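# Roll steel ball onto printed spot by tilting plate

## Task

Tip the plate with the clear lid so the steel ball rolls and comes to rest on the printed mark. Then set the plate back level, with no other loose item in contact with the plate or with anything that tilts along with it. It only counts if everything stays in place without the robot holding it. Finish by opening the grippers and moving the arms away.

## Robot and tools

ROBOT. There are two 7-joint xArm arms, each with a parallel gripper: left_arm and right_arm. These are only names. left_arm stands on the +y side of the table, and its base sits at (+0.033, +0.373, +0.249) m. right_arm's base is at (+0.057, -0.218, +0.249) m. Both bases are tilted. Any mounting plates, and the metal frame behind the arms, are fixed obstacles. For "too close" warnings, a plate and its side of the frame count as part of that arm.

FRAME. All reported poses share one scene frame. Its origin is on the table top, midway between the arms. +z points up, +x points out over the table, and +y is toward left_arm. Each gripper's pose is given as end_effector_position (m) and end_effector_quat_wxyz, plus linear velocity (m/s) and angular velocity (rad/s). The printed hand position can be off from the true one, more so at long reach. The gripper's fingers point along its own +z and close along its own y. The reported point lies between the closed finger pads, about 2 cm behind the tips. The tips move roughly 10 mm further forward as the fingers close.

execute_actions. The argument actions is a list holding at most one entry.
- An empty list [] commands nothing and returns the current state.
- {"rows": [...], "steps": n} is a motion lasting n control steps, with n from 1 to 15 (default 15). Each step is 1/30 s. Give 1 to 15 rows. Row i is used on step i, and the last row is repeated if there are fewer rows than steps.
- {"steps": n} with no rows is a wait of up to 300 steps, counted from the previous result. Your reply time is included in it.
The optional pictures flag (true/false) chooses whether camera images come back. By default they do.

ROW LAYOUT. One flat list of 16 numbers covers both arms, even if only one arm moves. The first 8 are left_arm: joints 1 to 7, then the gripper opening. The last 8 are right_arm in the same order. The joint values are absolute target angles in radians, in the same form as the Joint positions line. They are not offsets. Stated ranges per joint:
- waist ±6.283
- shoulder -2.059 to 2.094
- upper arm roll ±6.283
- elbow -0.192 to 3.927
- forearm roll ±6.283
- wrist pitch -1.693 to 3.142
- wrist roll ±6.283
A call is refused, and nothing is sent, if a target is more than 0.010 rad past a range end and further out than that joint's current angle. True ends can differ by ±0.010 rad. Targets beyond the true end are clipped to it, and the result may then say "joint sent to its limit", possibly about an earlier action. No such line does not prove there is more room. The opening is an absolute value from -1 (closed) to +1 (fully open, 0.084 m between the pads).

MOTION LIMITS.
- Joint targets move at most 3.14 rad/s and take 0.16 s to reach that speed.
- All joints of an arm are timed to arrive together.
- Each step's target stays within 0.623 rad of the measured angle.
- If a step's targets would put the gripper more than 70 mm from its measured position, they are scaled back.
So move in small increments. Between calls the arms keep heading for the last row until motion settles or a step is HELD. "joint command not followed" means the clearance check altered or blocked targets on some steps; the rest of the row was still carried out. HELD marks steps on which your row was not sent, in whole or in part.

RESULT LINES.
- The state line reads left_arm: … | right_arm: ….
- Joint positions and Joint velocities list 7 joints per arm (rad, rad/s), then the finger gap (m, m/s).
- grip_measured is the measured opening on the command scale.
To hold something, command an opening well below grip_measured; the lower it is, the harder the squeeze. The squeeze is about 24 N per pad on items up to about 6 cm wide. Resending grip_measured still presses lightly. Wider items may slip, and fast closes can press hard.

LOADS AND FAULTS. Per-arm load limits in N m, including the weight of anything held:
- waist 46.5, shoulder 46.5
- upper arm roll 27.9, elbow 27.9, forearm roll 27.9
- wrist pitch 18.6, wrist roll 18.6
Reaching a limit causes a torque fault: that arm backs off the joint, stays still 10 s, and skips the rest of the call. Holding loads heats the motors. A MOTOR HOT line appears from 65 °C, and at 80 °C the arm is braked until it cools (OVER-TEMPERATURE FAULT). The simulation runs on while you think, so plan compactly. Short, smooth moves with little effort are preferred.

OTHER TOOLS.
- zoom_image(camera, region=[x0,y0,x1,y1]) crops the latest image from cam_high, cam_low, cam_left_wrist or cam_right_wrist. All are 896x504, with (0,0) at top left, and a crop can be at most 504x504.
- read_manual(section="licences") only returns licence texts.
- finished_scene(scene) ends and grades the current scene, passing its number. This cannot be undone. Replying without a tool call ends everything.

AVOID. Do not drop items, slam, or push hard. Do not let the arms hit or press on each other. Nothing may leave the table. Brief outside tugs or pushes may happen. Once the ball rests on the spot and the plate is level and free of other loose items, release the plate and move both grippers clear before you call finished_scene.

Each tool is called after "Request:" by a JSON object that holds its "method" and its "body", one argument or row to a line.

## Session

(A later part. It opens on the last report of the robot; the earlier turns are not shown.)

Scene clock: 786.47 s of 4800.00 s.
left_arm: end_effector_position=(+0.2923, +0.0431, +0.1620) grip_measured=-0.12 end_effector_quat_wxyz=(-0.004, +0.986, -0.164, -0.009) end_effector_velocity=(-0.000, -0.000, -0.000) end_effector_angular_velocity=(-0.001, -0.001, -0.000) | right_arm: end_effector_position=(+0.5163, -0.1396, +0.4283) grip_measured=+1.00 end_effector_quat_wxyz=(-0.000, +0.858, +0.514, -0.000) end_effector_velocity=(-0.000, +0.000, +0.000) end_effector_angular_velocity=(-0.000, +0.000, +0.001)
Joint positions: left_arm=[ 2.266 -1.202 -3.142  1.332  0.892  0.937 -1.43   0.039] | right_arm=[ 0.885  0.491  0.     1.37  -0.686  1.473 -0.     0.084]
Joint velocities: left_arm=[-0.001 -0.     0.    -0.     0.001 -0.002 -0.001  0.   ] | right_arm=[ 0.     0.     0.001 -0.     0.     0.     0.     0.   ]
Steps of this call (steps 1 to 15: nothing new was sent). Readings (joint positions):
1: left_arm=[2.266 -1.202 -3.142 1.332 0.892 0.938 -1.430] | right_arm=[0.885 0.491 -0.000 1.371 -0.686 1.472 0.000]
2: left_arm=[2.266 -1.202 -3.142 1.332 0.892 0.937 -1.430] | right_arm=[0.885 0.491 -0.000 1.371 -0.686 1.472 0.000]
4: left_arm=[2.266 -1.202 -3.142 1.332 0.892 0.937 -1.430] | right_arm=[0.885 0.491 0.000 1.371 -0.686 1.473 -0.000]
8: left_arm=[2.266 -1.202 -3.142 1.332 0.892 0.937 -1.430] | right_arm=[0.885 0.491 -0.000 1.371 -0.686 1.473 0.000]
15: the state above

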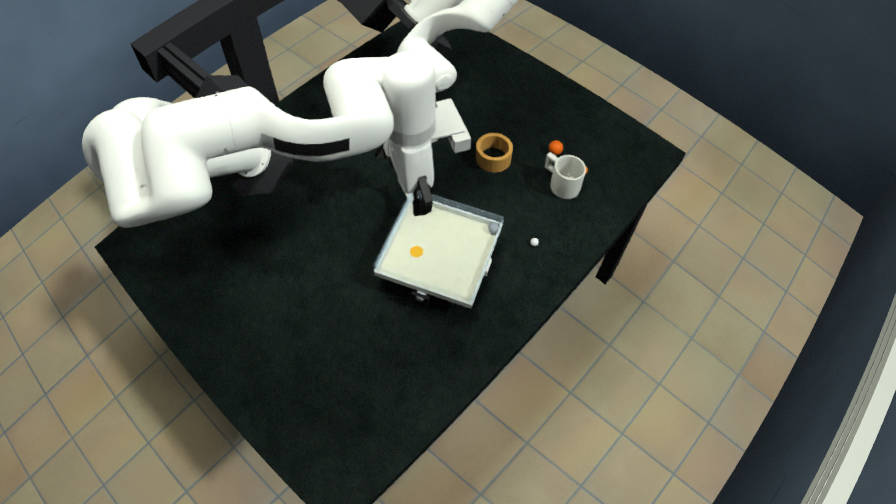

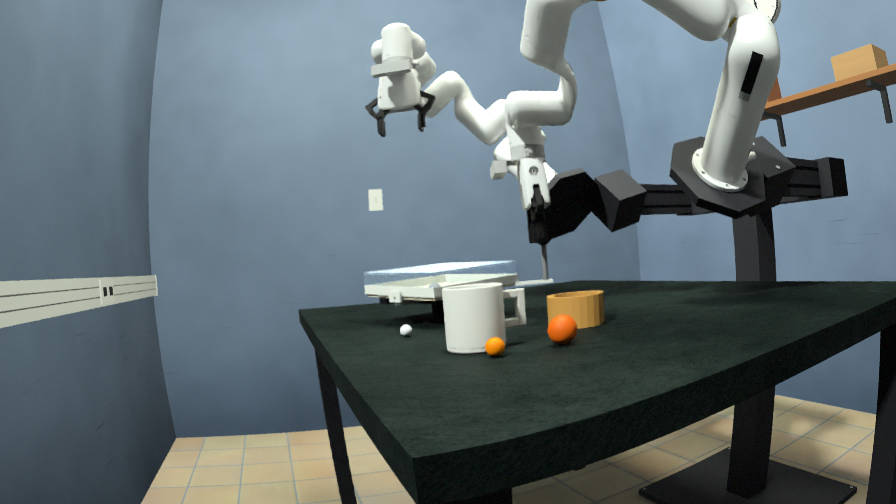

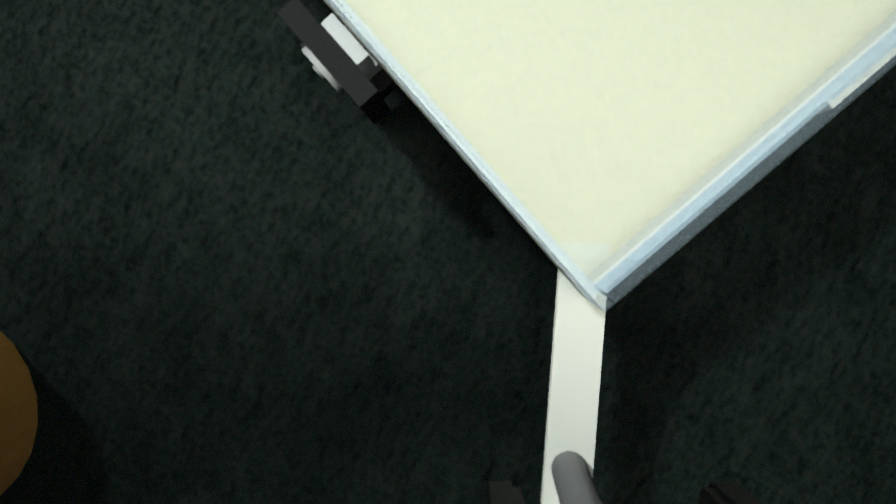

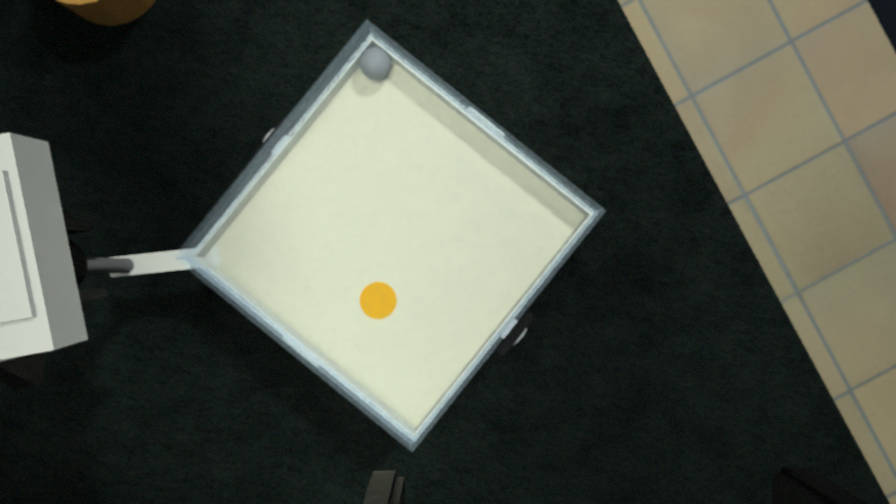

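Request:
{"method": "execute_actions", "body": {
  "actions": [
    {"rows": [[2.2587,-1.2095,-3.1416,1.3412,0.8925,0.9391,-1.43,-0.3, 0.8855,0.4906,0.0,1.3705,-0.6863,1.4725,0.0,1]], "steps": 15}
  ]
}}

Request:
{"method": "execute_actions", "body": {
  "actions": [
    {"rows": [[2.2635,-1.2018,-3.1416,1.3332,0.8925,0.9391,-1.43,-0.3, 0.8855,0.4906,0.0,1.3705,-0.6863,1.4725,0.0,1]], "steps": 15}
  ]
}}

Request:
{"method": "execute_actions", "body": {
  "actions": [
    {"steps": 15}
  ]
}}

Request:
{"method": "execute_actions", "body": {
  "actions": [
    {"steps": 15}
  ]
}}

Request:
{"method": "execute_actions", "body": {
  "actions": [
    {"steps": 15}
  ]
}}

Request:
{"method": "execute_actions", "body": {
  "actions": [
    {"steps": 30}
  ]
}}

Scene clock: 906.97 s of 4800.00 s.
left_arm: end_effector_position=(+0.2916, +0.0413, +0.1615) grip_measured=-0.12 end_effector_quat_wxyz=(-0.006, +0.986, -0.166, -0.006) end_effector_velocity=(-0.000, -0.002, +0.001) end_effector_angular_velocity=(-0.006, +0.000, -0.000) | right_arm: end_effector_position=(+0.5163, -0.1396, +0.4283) grip_measured=+1.00 end_effector_quat_wxyz=(-0.000, +0.858, +0.514, -0.000) end_effector_velocity=(+0.000, -0.000, -0.000) end_effector_angular_velocity=(-0.001, +0.001, -0.000)
Joint positions: left_arm=[ 2.259 -1.21  -3.14   1.339  0.892  0.941 -1.43   0.039] | right_arm=[ 0.885  0.491  0.     1.371 -0.686  1.473 -0.     0.084]
Joint velocities: left_arm=[-0.001 -0.001 -0.001  0.003 -0.    -0.003  0.    -0.   ] | right_arm=[-0.     0.    -0.     0.    -0.     0.001  0.    -0.   ]
Steps of this call (steps 1 to 90: nothing new was sent; then 117.00 s passed at rest; steps 91 to 105: all 15 steps of this action). Readings (joint positions):
91: left_arm=[2.266 -1.202 -3.142 1.332 0.892 0.937 -1.430] | right_arm=[0.885 0.491 -0.000 1.371 -0.686 1.472 0.000]
92: left_arm=[2.265 -1.203 -3.141 1.333 0.892 0.938 -1.430] | right_arm=[0.885 0.491 -0.000 1.371 -0.686 1.472 0.000]
94: left_arm=[2.263 -1.205 -3.141 1.335 0.892 0.939 -1.430] | right_arm=[0.886 0.491 0.000 1.370 -0.686 1.472 -0.000]
98: left_arm=[2.260 -1.209 -3.140 1.338 0.892 0.941 -1.430] | right_arm=[0.885 0.491 -0.000 1.371 -0.686 1.472 0.000]
105: the state above

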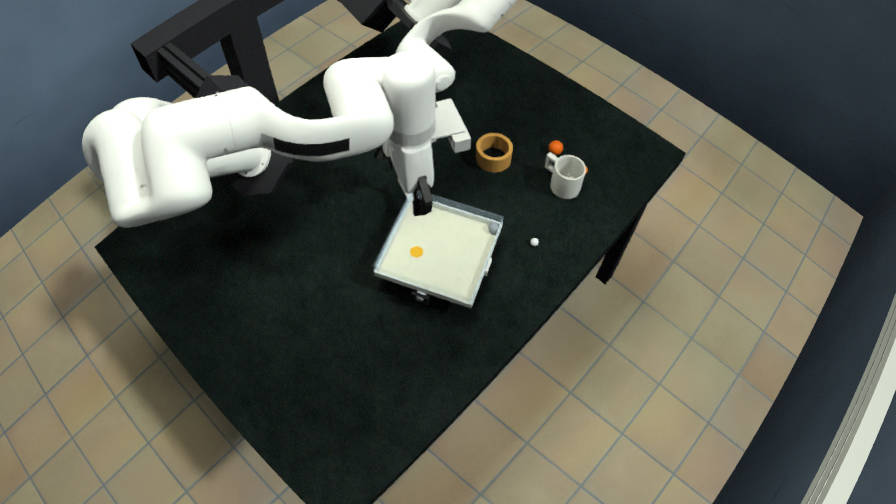

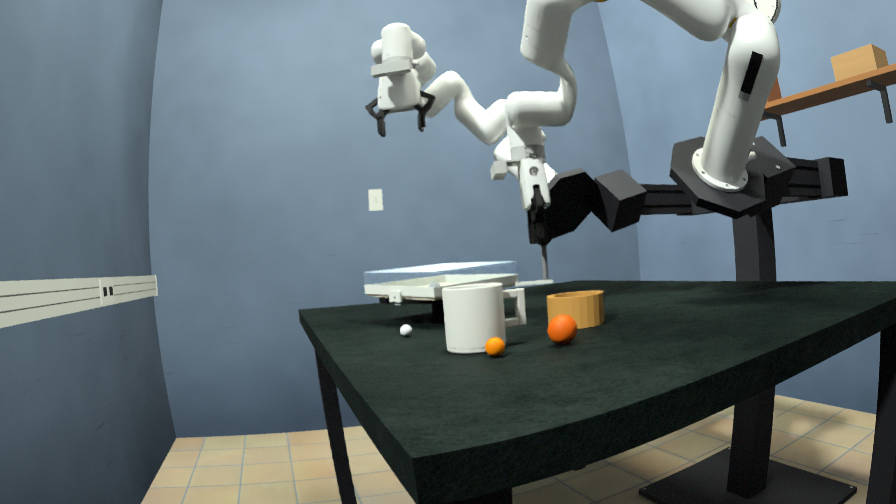

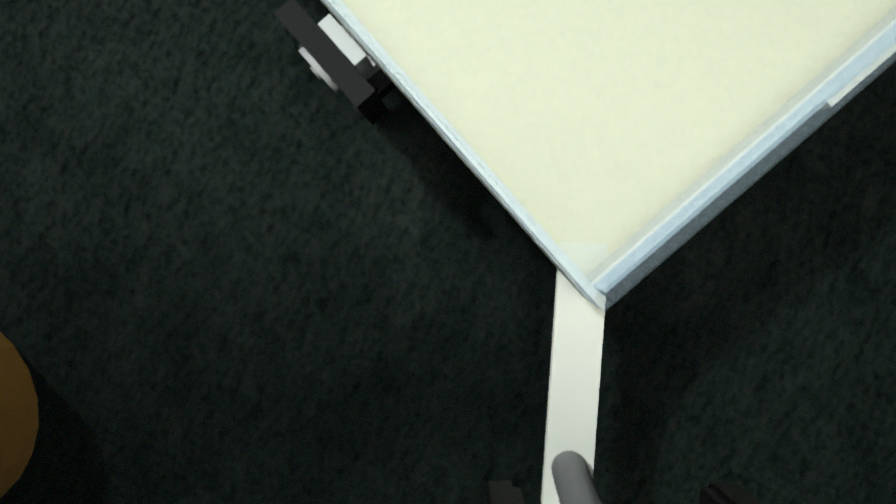

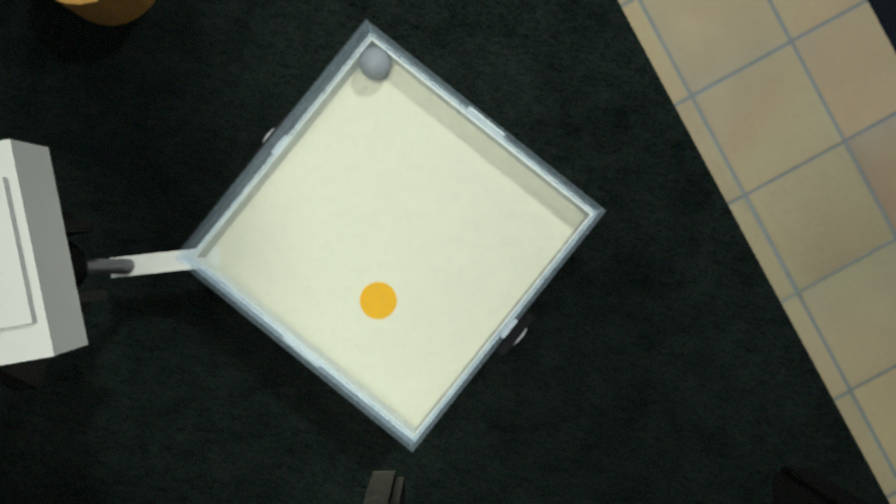

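Scene clock: 907.47 s of 4800.00 s.
left_arm: end_effector_position=(+0.2924, +0.0422, +0.1629) grip_measured=-0.12 end_effector_quat_wxyz=(-0.004, +0.986, -0.165, -0.007) end_effector_velocity=(-0.000, +0.000, +0.001) end_effector_angular_velocity=(+0.001, +0.001, +0.001) | right_arm: end_effector_position=(+0.5163, -0.1396, +0.4283) grip_measured=+1.00 end_effector_quat_wxyz=(-0.000, +0.858, +0.514, -0.000) end_effector_velocity=(-0.000, +0.000, +0.001) end_effector_angular_velocity=(+0.001, +0.001, -0.001)
Joint positions: left_arm=[ 2.263 -1.202 -3.142  1.334  0.893  0.938 -1.43   0.039] | right_arm=[ 0.886  0.491 -0.     1.371 -0.686  1.472  0.     0.084]
Joint velocities: left_arm=[ 0.     0.002 -0.002 -0.001 -0.001  0.003 -0.     0.   ] | right_arm=[ 0.001 -0.    -0.     0.001  0.002  0.001  0.     0.   ]
Steps of this call (steps 1 to 15: all 15 steps of this action). Readings (joint positions):
1: left_arm=[2.259 -1.210 -3.140 1.339 0.892 0.941 -1.430] | right_arm=[0.886 0.491 -0.000 1.370 -0.686 1.472 -0.000]
2: left_arm=[2.260 -1.209 -3.140 1.339 0.892 0.941 -1.430] | right_arm=[0.885 0.491 0.000 1.371 -0.686 1.473 -0.000]
4: left_arm=[2.261 -1.207 -3.141 1.337 0.893 0.939 -1.430] | right_arm=[0.885 0.491 0.000 1.370 -0.686 1.472 -0.000]
8: left_arm=[2.263 -1.203 -3.142 1.334 0.893 0.938 -1.430] | right_arm=[0.886 0.491 -0.000 1.371 -0.686 1.472 0.000]
15: the state above

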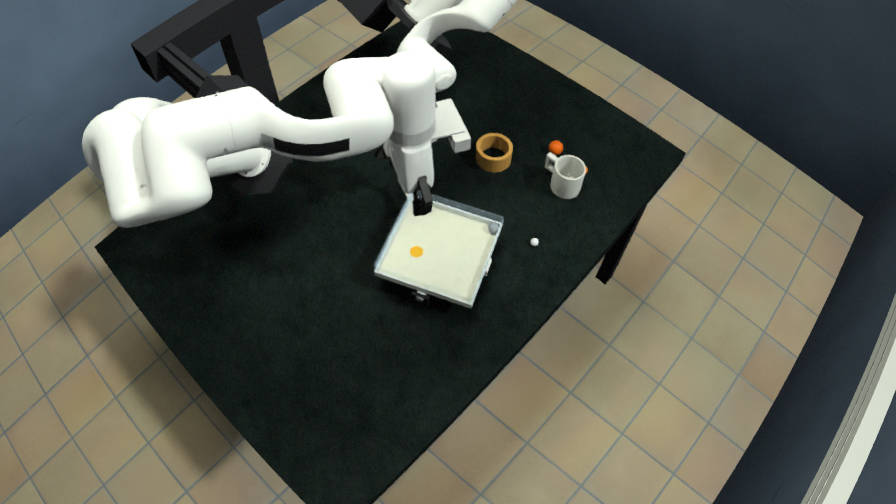

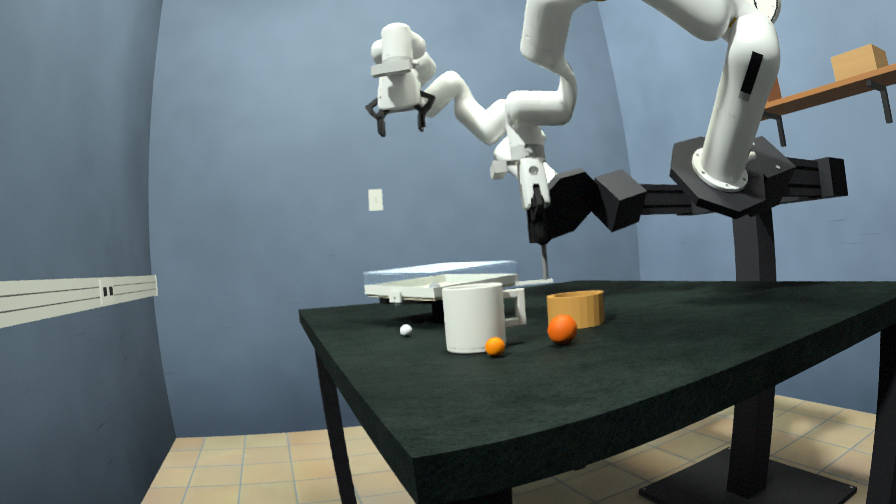

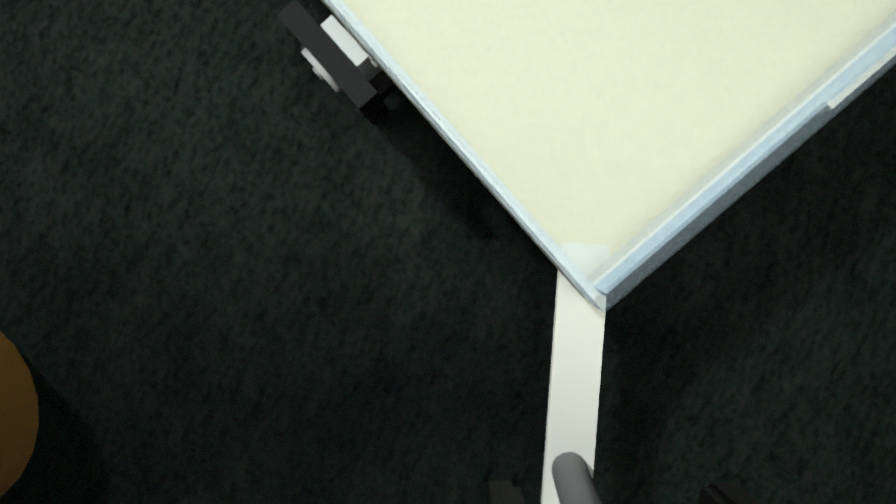

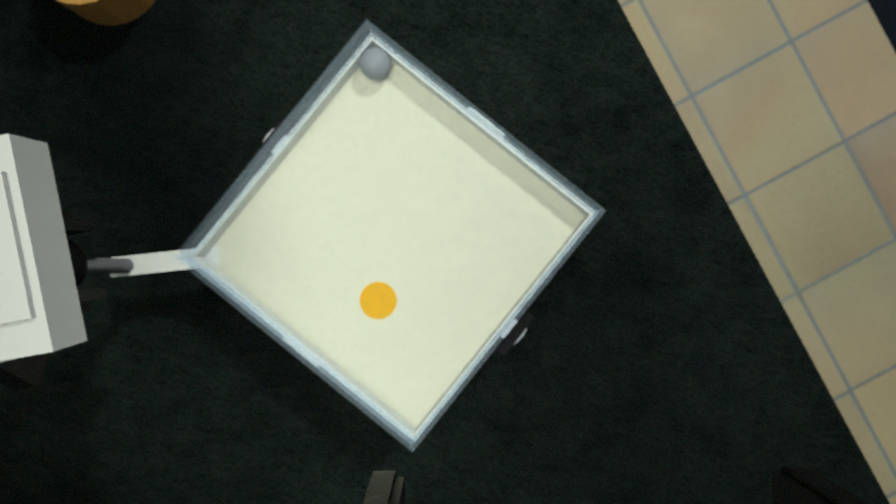

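Scene clock: 907.97 s of 4800.00 s.
left_arm: end_effector_position=(+0.2925, +0.0424, +0.1629) grip_measured=-0.12 end_effector_quat_wxyz=(-0.004, +0.986, -0.165, -0.007) end_effector_velocity=(-0.000, -0.000, +0.000) end_effector_angular_velocity=(-0.001, +0.000, -0.002) | right_arm: end_effector_position=(+0.5163, -0.1396, +0.4283) grip_measured=+1.00 end_effector_quat_wxyz=(-0.000, +0.858, +0.514, -0.000) end_effector_velocity=(+0.000, +0.000, +0.000) end_effector_angular_velocity=(+0.000, -0.000, +0.000)
Joint positions: left_arm=[ 2.263 -1.202 -3.142  1.333  0.893  0.939 -1.43   0.039] | right_arm=[ 0.886  0.491 -0.     1.37  -0.686  1.473  0.     0.084]
Joint velocities: left_arm=[-0.     0.    -0.001 -0.     0.    -0.001  0.001  0.   ] | right_arm=[-0.    -0.     0.001  0.    -0.    -0.    -0.    -0.   ]
Steps of this call (steps 1 to 15: the robot went on to your last target). Readings (joint positions):
1: left_arm=[2.264 -1.202 -3.142 1.334 0.893 0.938 -1.430] | right_arm=[0.885 0.491 0.000 1.370 -0.686 1.473 0.000]
2: left_arm=[2.264 -1.202 -3.142 1.334 0.893 0.938 -1.430] | right_arm=[0.885 0.491 0.000 1.371 -0.686 1.472 0.000]
4: left_arm=[2.264 -1.202 -3.142 1.333 0.893 0.938 -1.430] | right_arm=[0.885 0.491 -0.000 1.371 -0.686 1.473 -0.000]
8: left_arm=[2.264 -1.202 -3.142 1.333 0.893 0.939 -1.430] | right_arm=[0.885 0.491 -0.000 1.371 -0.686 1.473 -0.000]
15: the state above
All arms were judged still, so your last target was given up. Only a new action makes them travel on or press farther. Fingers that are still opening or closing keep moving.

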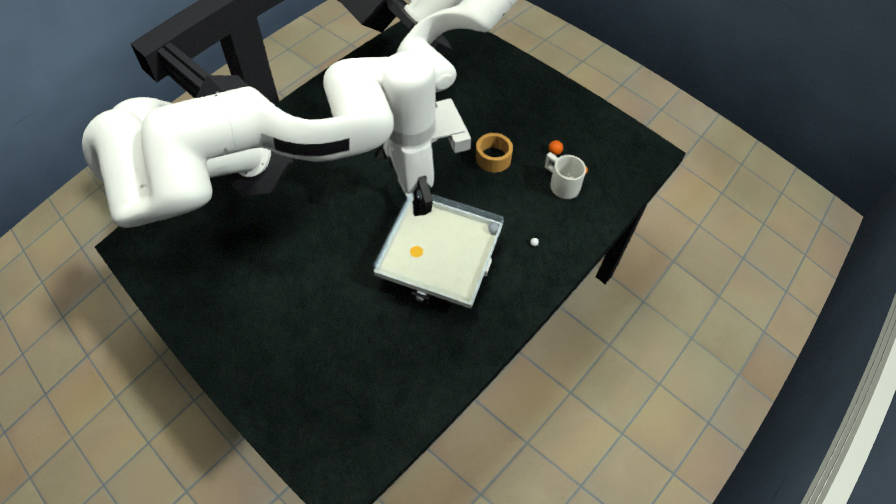

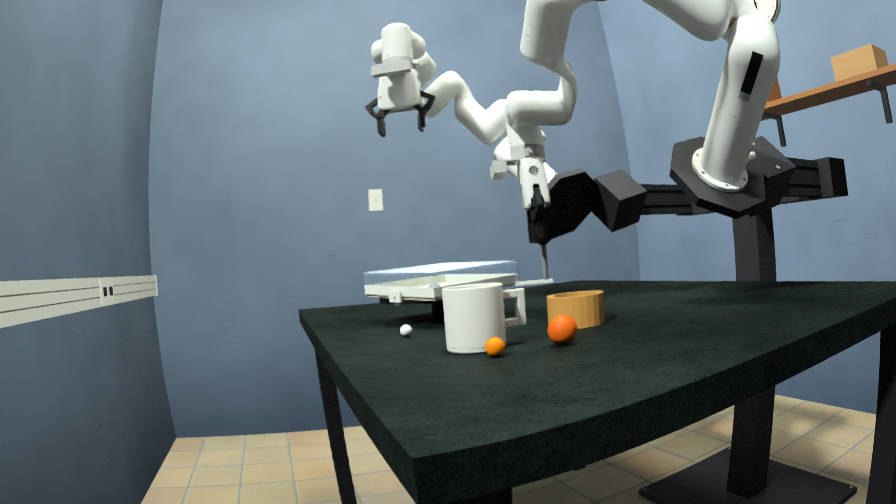

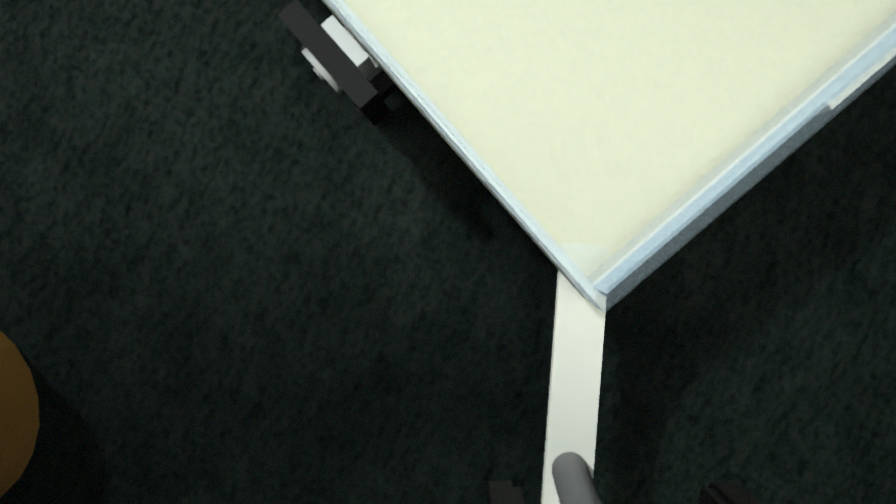

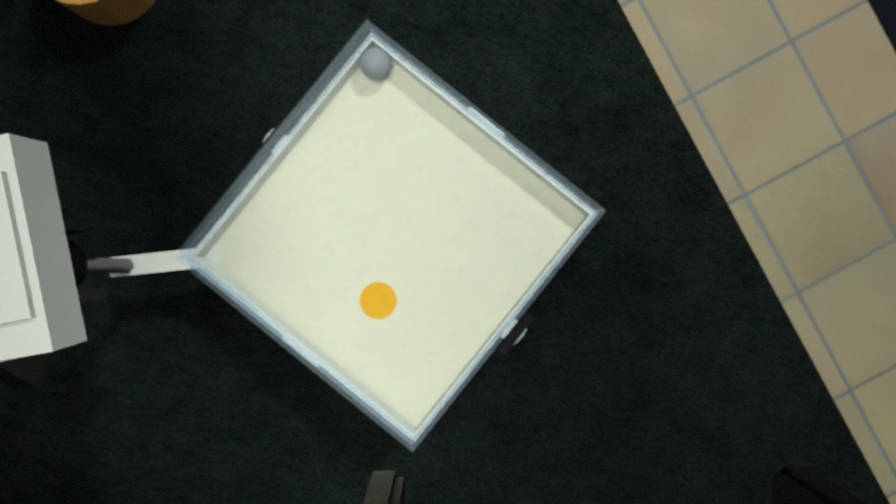

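Scene clock: 908.47 s of 4800.00 s.
left_arm: end_effector_position=(+0.2925, +0.0425, +0.1629) grip_measured=-0.12 end_effector_quat_wxyz=(-0.004, +0.986, -0.165, -0.007) end_effector_velocity=(-0.001, +0.000, -0.000) end_effector_angular_velocity=(+0.001, +0.002, +0.001) | right_arm: end_effector_position=(+0.5163, -0.1396, +0.4283) grip_measured=+1.00 end_effector_quat_wxyz=(-0.000, +0.858, +0.514, -0.000) end_effector_velocity=(+0.000, -0.000, +0.000) end_effector_angular_velocity=(-0.000, -0.001, -0.001)
Joint positions: left_arm=[ 2.263 -1.202 -3.142  1.333  0.893  0.939 -1.43   0.039] | right_arm=[ 0.886  0.491 -0.     1.371 -0.686  1.472  0.     0.084]
Joint velocities: left_arm=[ 0.001  0.    -0.001 -0.001 -0.001  0.    -0.     0.   ] | right_arm=[-0.     0.     0.     0.001 -0.001  0.001  0.001 -0.   ]
Steps of this call (steps 1 to 15: nothing new was sent). Readings (joint positions):
1: left_arm=[2.263 -1.202 -3.142 1.333 0.893 0.939 -1.430] | right_arm=[0.885 0.491 -0.000 1.371 -0.686 1.473 -0.000]
2: left_arm=[2.263 -1.202 -3.142 1.333 0.893 0.939 -1.430] | right_arm=[0.885 0.491 0.000 1.371 -0.686 1.473 0.000]
4: left_arm=[2.263 -1.202 -3.142 1.333 0.893 0.939 -1.430] | right_arm=[0.885 0.491 -0.000 1.370 -0.686 1.472 0.000]
8: left_arm=[2.263 -1.202 -3.142 1.333 0.893 0.939 -1.430] | right_arm=[0.885 0.491 0.000 1.371 -0.686 1.472 -0.000]
15: the state above

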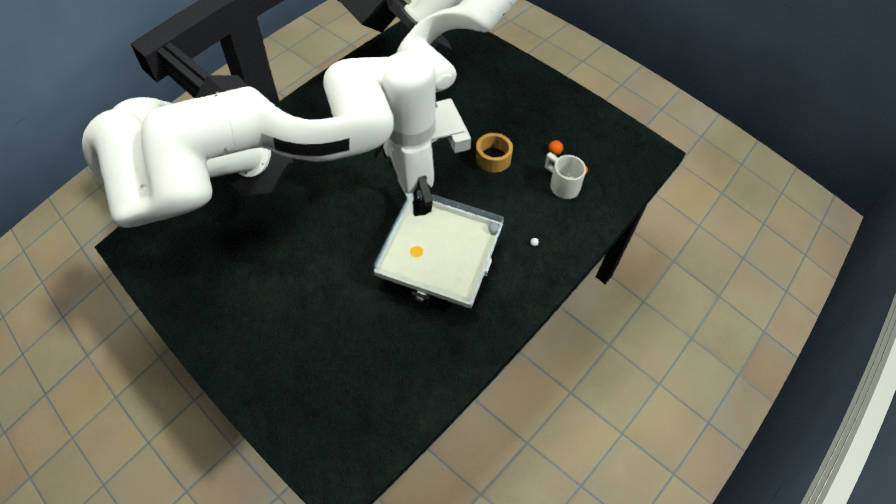

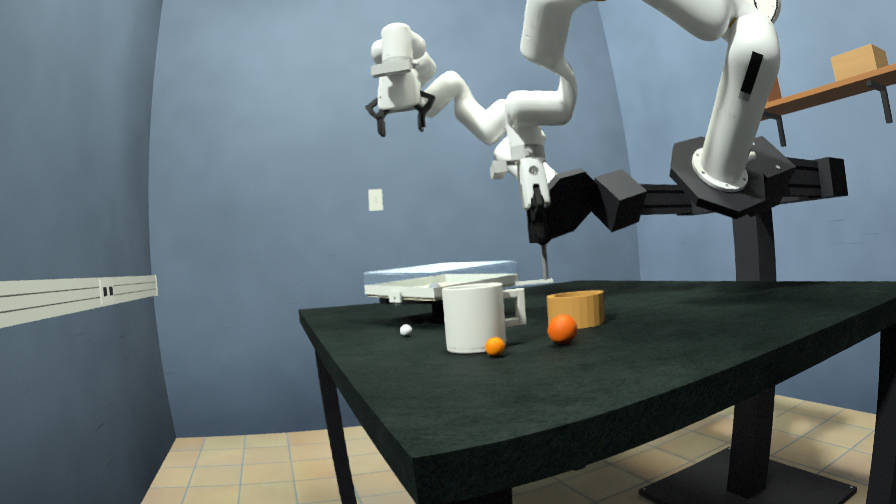

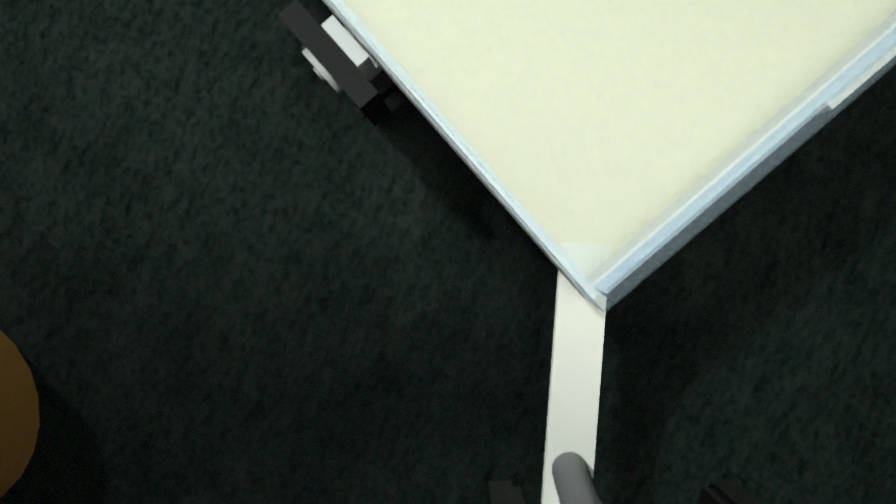

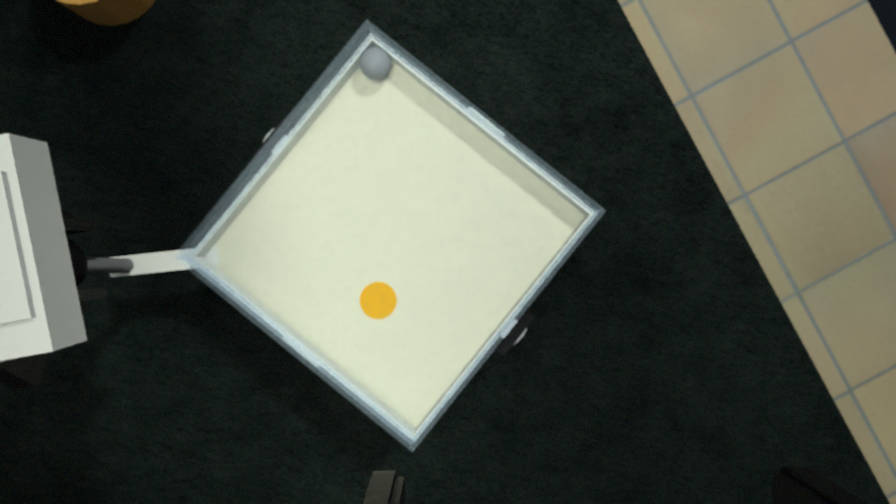

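Scene clock: 908.97 s of 4800.00 s.
left_arm: end_effector_position=(+0.2926, +0.0425, +0.1630) grip_measured=-0.12 end_effector_quat_wxyz=(-0.004, +0.986, -0.165, -0.007) end_effector_velocity=(+0.000, +0.000, -0.000) end_effector_angular_velocity=(-0.001, +0.002, +0.002) | right_arm: end_effector_position=(+0.5163, -0.1396, +0.4283) grip_measured=+1.00 end_effector_quat_wxyz=(-0.000, +0.858, +0.514, -0.000) end_effector_velocity=(+0.000, -0.001, -0.001) end_effector_angular_velocity=(-0.002, +0.001, -0.002)
Joint positions: left_arm=[ 2.263 -1.202 -3.142  1.333  0.893  0.939 -1.43   0.039] | right_arm=[ 0.886  0.491 -0.     1.371 -0.686  1.472 -0.     0.084]
Joint velocities: left_arm=[ 0.001  0.     0.     0.    -0.001 -0.001 -0.     0.   ] | right_arm=[-0.     0.    -0.002 -0.    -0.     0.001  0.     0.   ]
Steps of this call (steps 1 to 15: nothing new was sent). Readings (joint positions):
1: left_arm=[2.263 -1.202 -3.142 1.333 0.893 0.939 -1.430] | right_arm=[0.885 0.491 -0.000 1.371 -0.686 1.472 -0.000]
2: left_arm=[2.263 -1.202 -3.142 1.333 0.893 0.939 -1.430] | right_arm=[0.885 0.491 -0.000 1.370 -0.686 1.472 0.000]
4: left_arm=[2.263 -1.202 -3.142 1.333 0.893 0.939 -1.430] | right_arm=[0.885 0.491 -0.000 1.371 -0.686 1.473 -0.000]
8: left_arm=[2.263 -1.202 -3.142 1.333 0.893 0.939 -1.430] | right_arm=[0.885 0.491 0.000 1.371 -0.686 1.473 -0.000]
15: the state above

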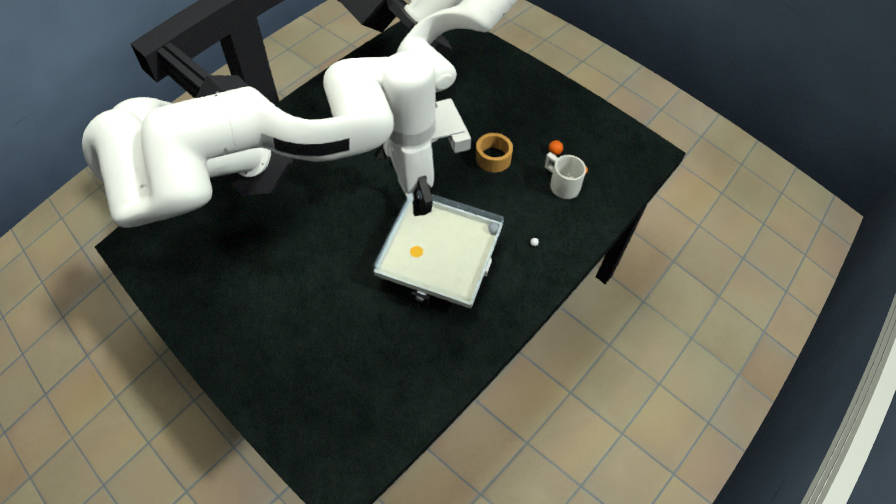

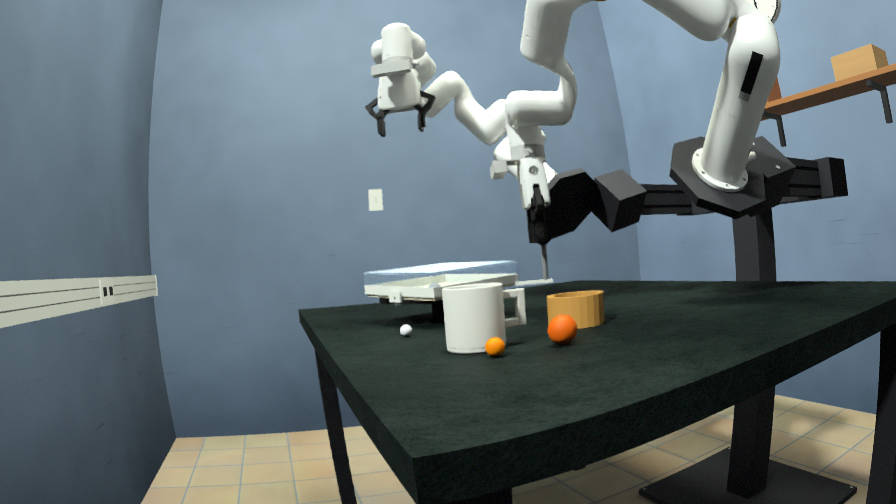

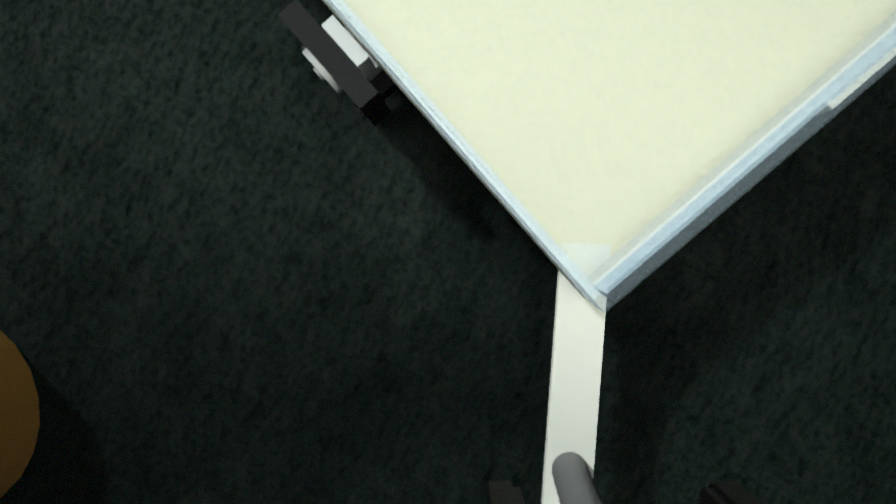

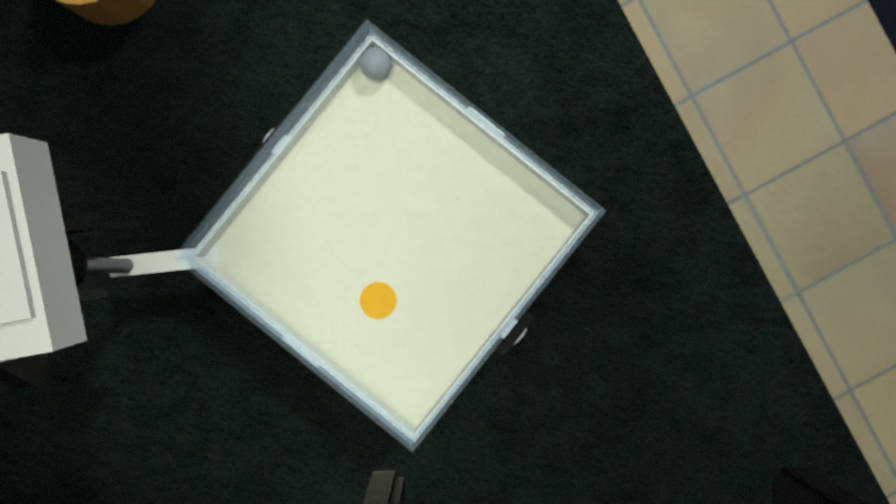

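Scene clock: 909.97 s of 4800.00 s.
left_arm: end_effector_position=(+0.2926, +0.0425, +0.1629) grip_measured=-0.12 end_effector_quat_wxyz=(-0.004, +0.986, -0.165, -0.007) end_effector_velocity=(+0.000, +0.001, -0.000) end_effector_angular_velocity=(+0.002, -0.000, +0.001) | right_arm: end_effector_position=(+0.5163, -0.1396, +0.4283) grip_measured=+1.00 end_effector_quat_wxyz=(-0.000, +0.858, +0.514, -0.000) end_effector_velocity=(-0.001, +0.000, -0.000) end_effector_angular_velocity=(-0.000, +0.002, +0.001)
Joint positions: left_arm=[ 2.263 -1.202 -3.142  1.333  0.892  0.939 -1.43   0.039] | right_arm=[ 0.885  0.491  0.     1.371 -0.686  1.472 -0.     0.084]
Joint velocities: left_arm=[ 0.    -0.     0.001  0.     0.     0.001 -0.     0.   ] | right_arm=[ 0.     0.     0.    -0.001  0.002  0.    -0.    -0.   ]
Steps of this call (steps 1 to 30: nothing new was sent). Readings (joint positions):
1: left_arm=[2.263 -1.202 -3.142 1.333 0.893 0.939 -1.430] | right_arm=[0.885 0.491 0.000 1.371 -0.686 1.472 0.000]
2: left_arm=[2.263 -1.202 -3.142 1.333 0.893 0.939 -1.430] | right_arm=[0.886 0.491 -0.000 1.370 -0.686 1.473 0.000]
4: left_arm=[2.263 -1.202 -3.142 1.333 0.892 0.939 -1.430] | right_arm=[0.886 0.491 0.000 1.371 -0.686 1.472 0.000]
8: left_arm=[2.263 -1.202 -3.142 1.333 0.892 0.939 -1.430] | right_arm=[0.885 0.491 -0.000 1.370 -0.686 1.472 0.000]
30: the state above

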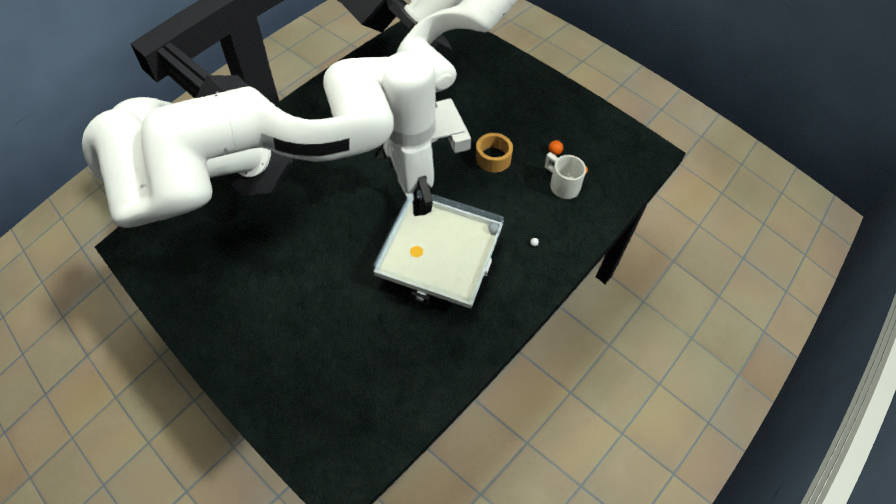

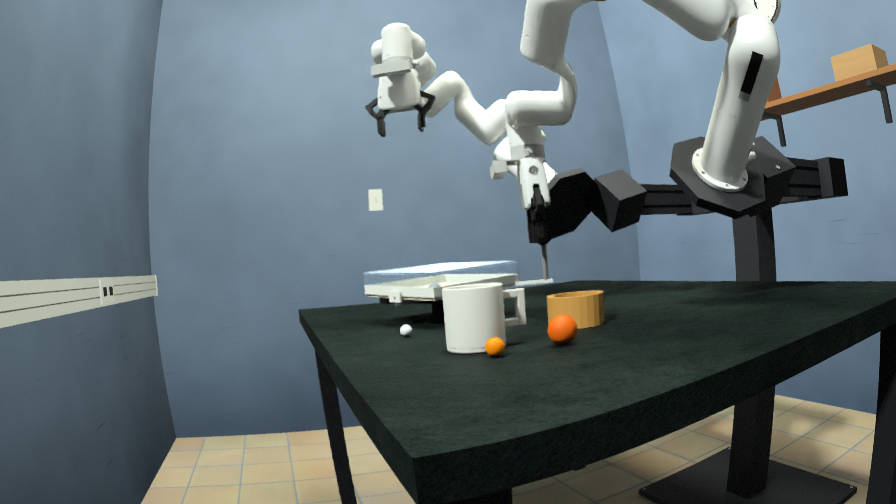

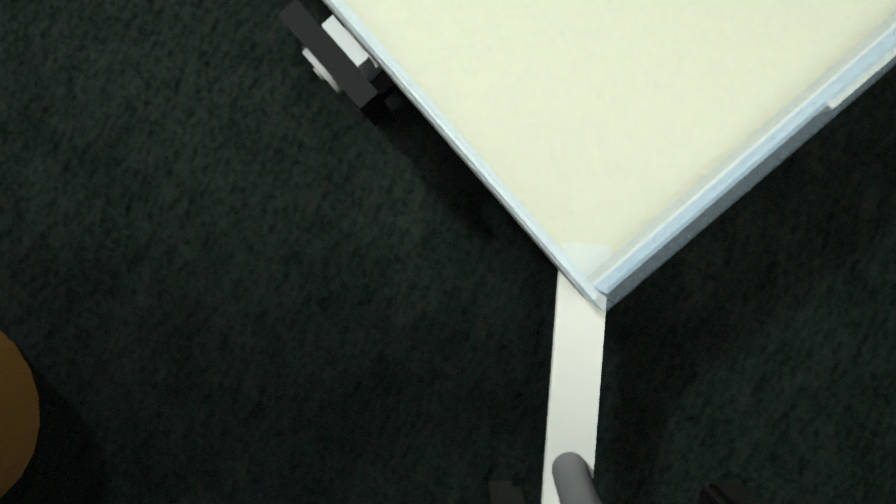

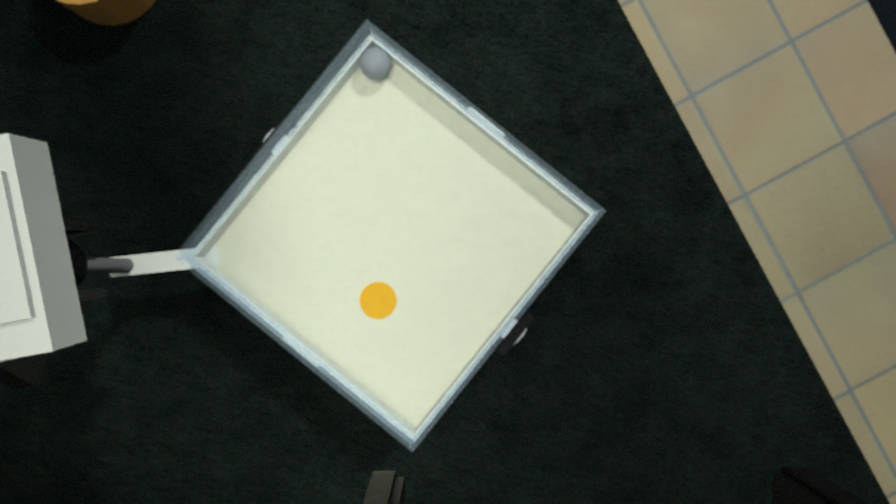

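Request:
{"method": "execute_actions", "body": {
  "actions": []
}}

Scene clock: 943.53 s of 4800.00 s.
left_arm: end_effector_position=(+0.2926, +0.0425, +0.1629) grip_measured=-0.12 end_effector_quat_wxyz=(-0.004, +0.986, -0.165, -0.007) end_effector_velocity=(-0.000, -0.000, +0.000) end_effector_angular_velocity=(-0.001, -0.000, -0.001) | right_arm: end_effector_position=(+0.5163, -0.1396, +0.4283) grip_measured=+1.00 end_effector_quat_wxyz=(-0.000, +0.858, +0.514, -0.000) end_effector_velocity=(+0.000, -0.000, +0.000) end_effector_angular_velocity=(+0.001, +0.001, -0.001)
Joint positions: left_arm=[ 2.263 -1.202 -3.142  1.333  0.892  0.939 -1.43   0.039] | right_arm=[ 0.885  0.491  0.     1.371 -0.686  1.472  0.     0.084]
Joint velocities: left_arm=[-0.001  0.    -0.    -0.    -0.    -0.     0.001 -0.   ] | right_arm=[-0.001  0.    -0.     0.001  0.002  0.    -0.     0.   ]
Steps of this call (steps 1 to 90: nothing new was sent; then 30.57 s passed at rest). Readings (joint positions):
1: left_arm=[2.263 -1.202 -3.142 1.333 0.892 0.939 -1.430] | right_arm=[0.885 0.491 -0.000 1.371 -0.686 1.472 0.000]
2: left_arm=[2.263 -1.202 -3.142 1.333 0.892 0.939 -1.430] | right_arm=[0.885 0.491 0.000 1.370 -0.686 1.472 -0.000]
4: left_arm=[2.263 -1.202 -3.142 1.333 0.892 0.939 -1.430] | right_arm=[0.885 0.491 -0.000 1.370 -0.686 1.472 -0.000]
8: left_arm=[2.263 -1.202 -3.142 1.333 0.892 0.939 -1.430] | right_arm=[0.885 0.491 0.000 1.371 -0.686 1.473 -0.000]
90: the state above

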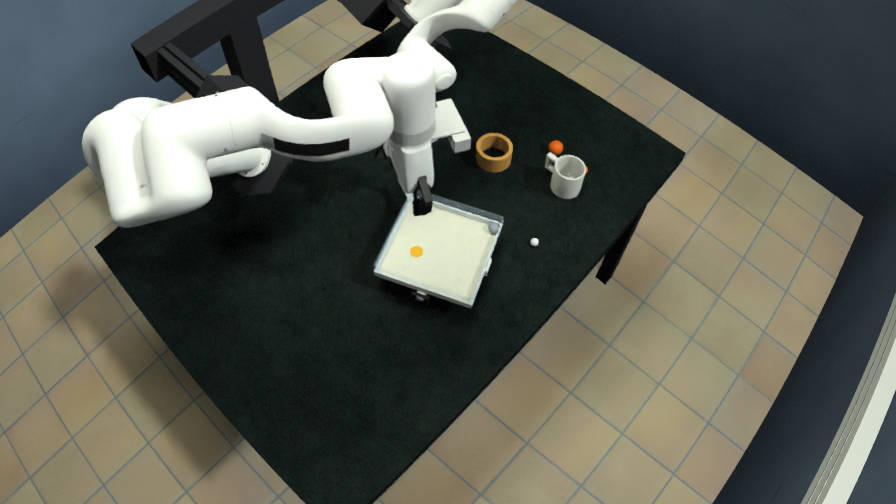

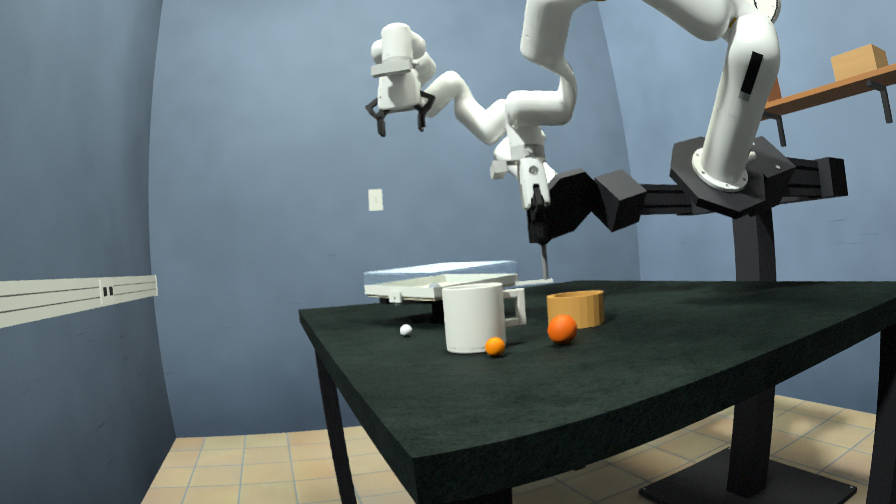

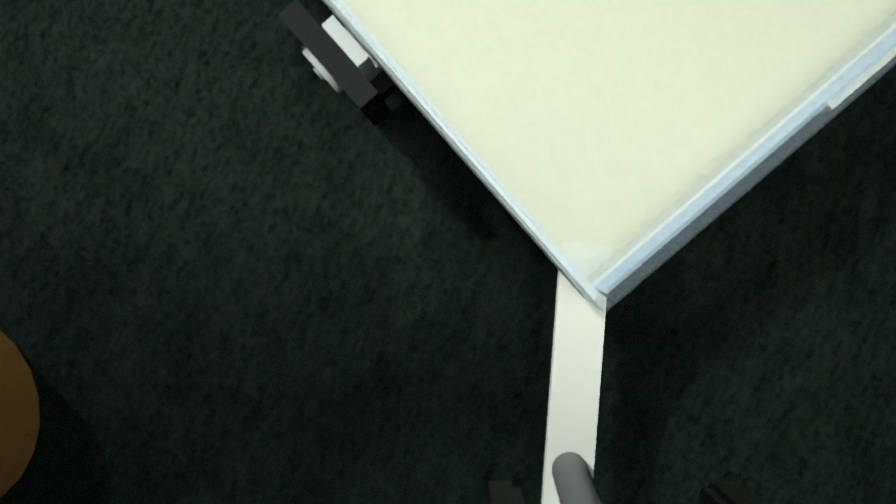

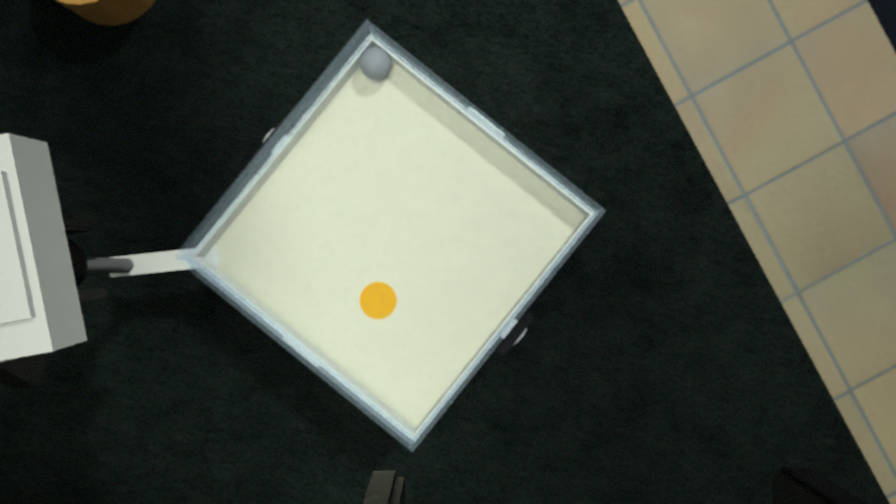

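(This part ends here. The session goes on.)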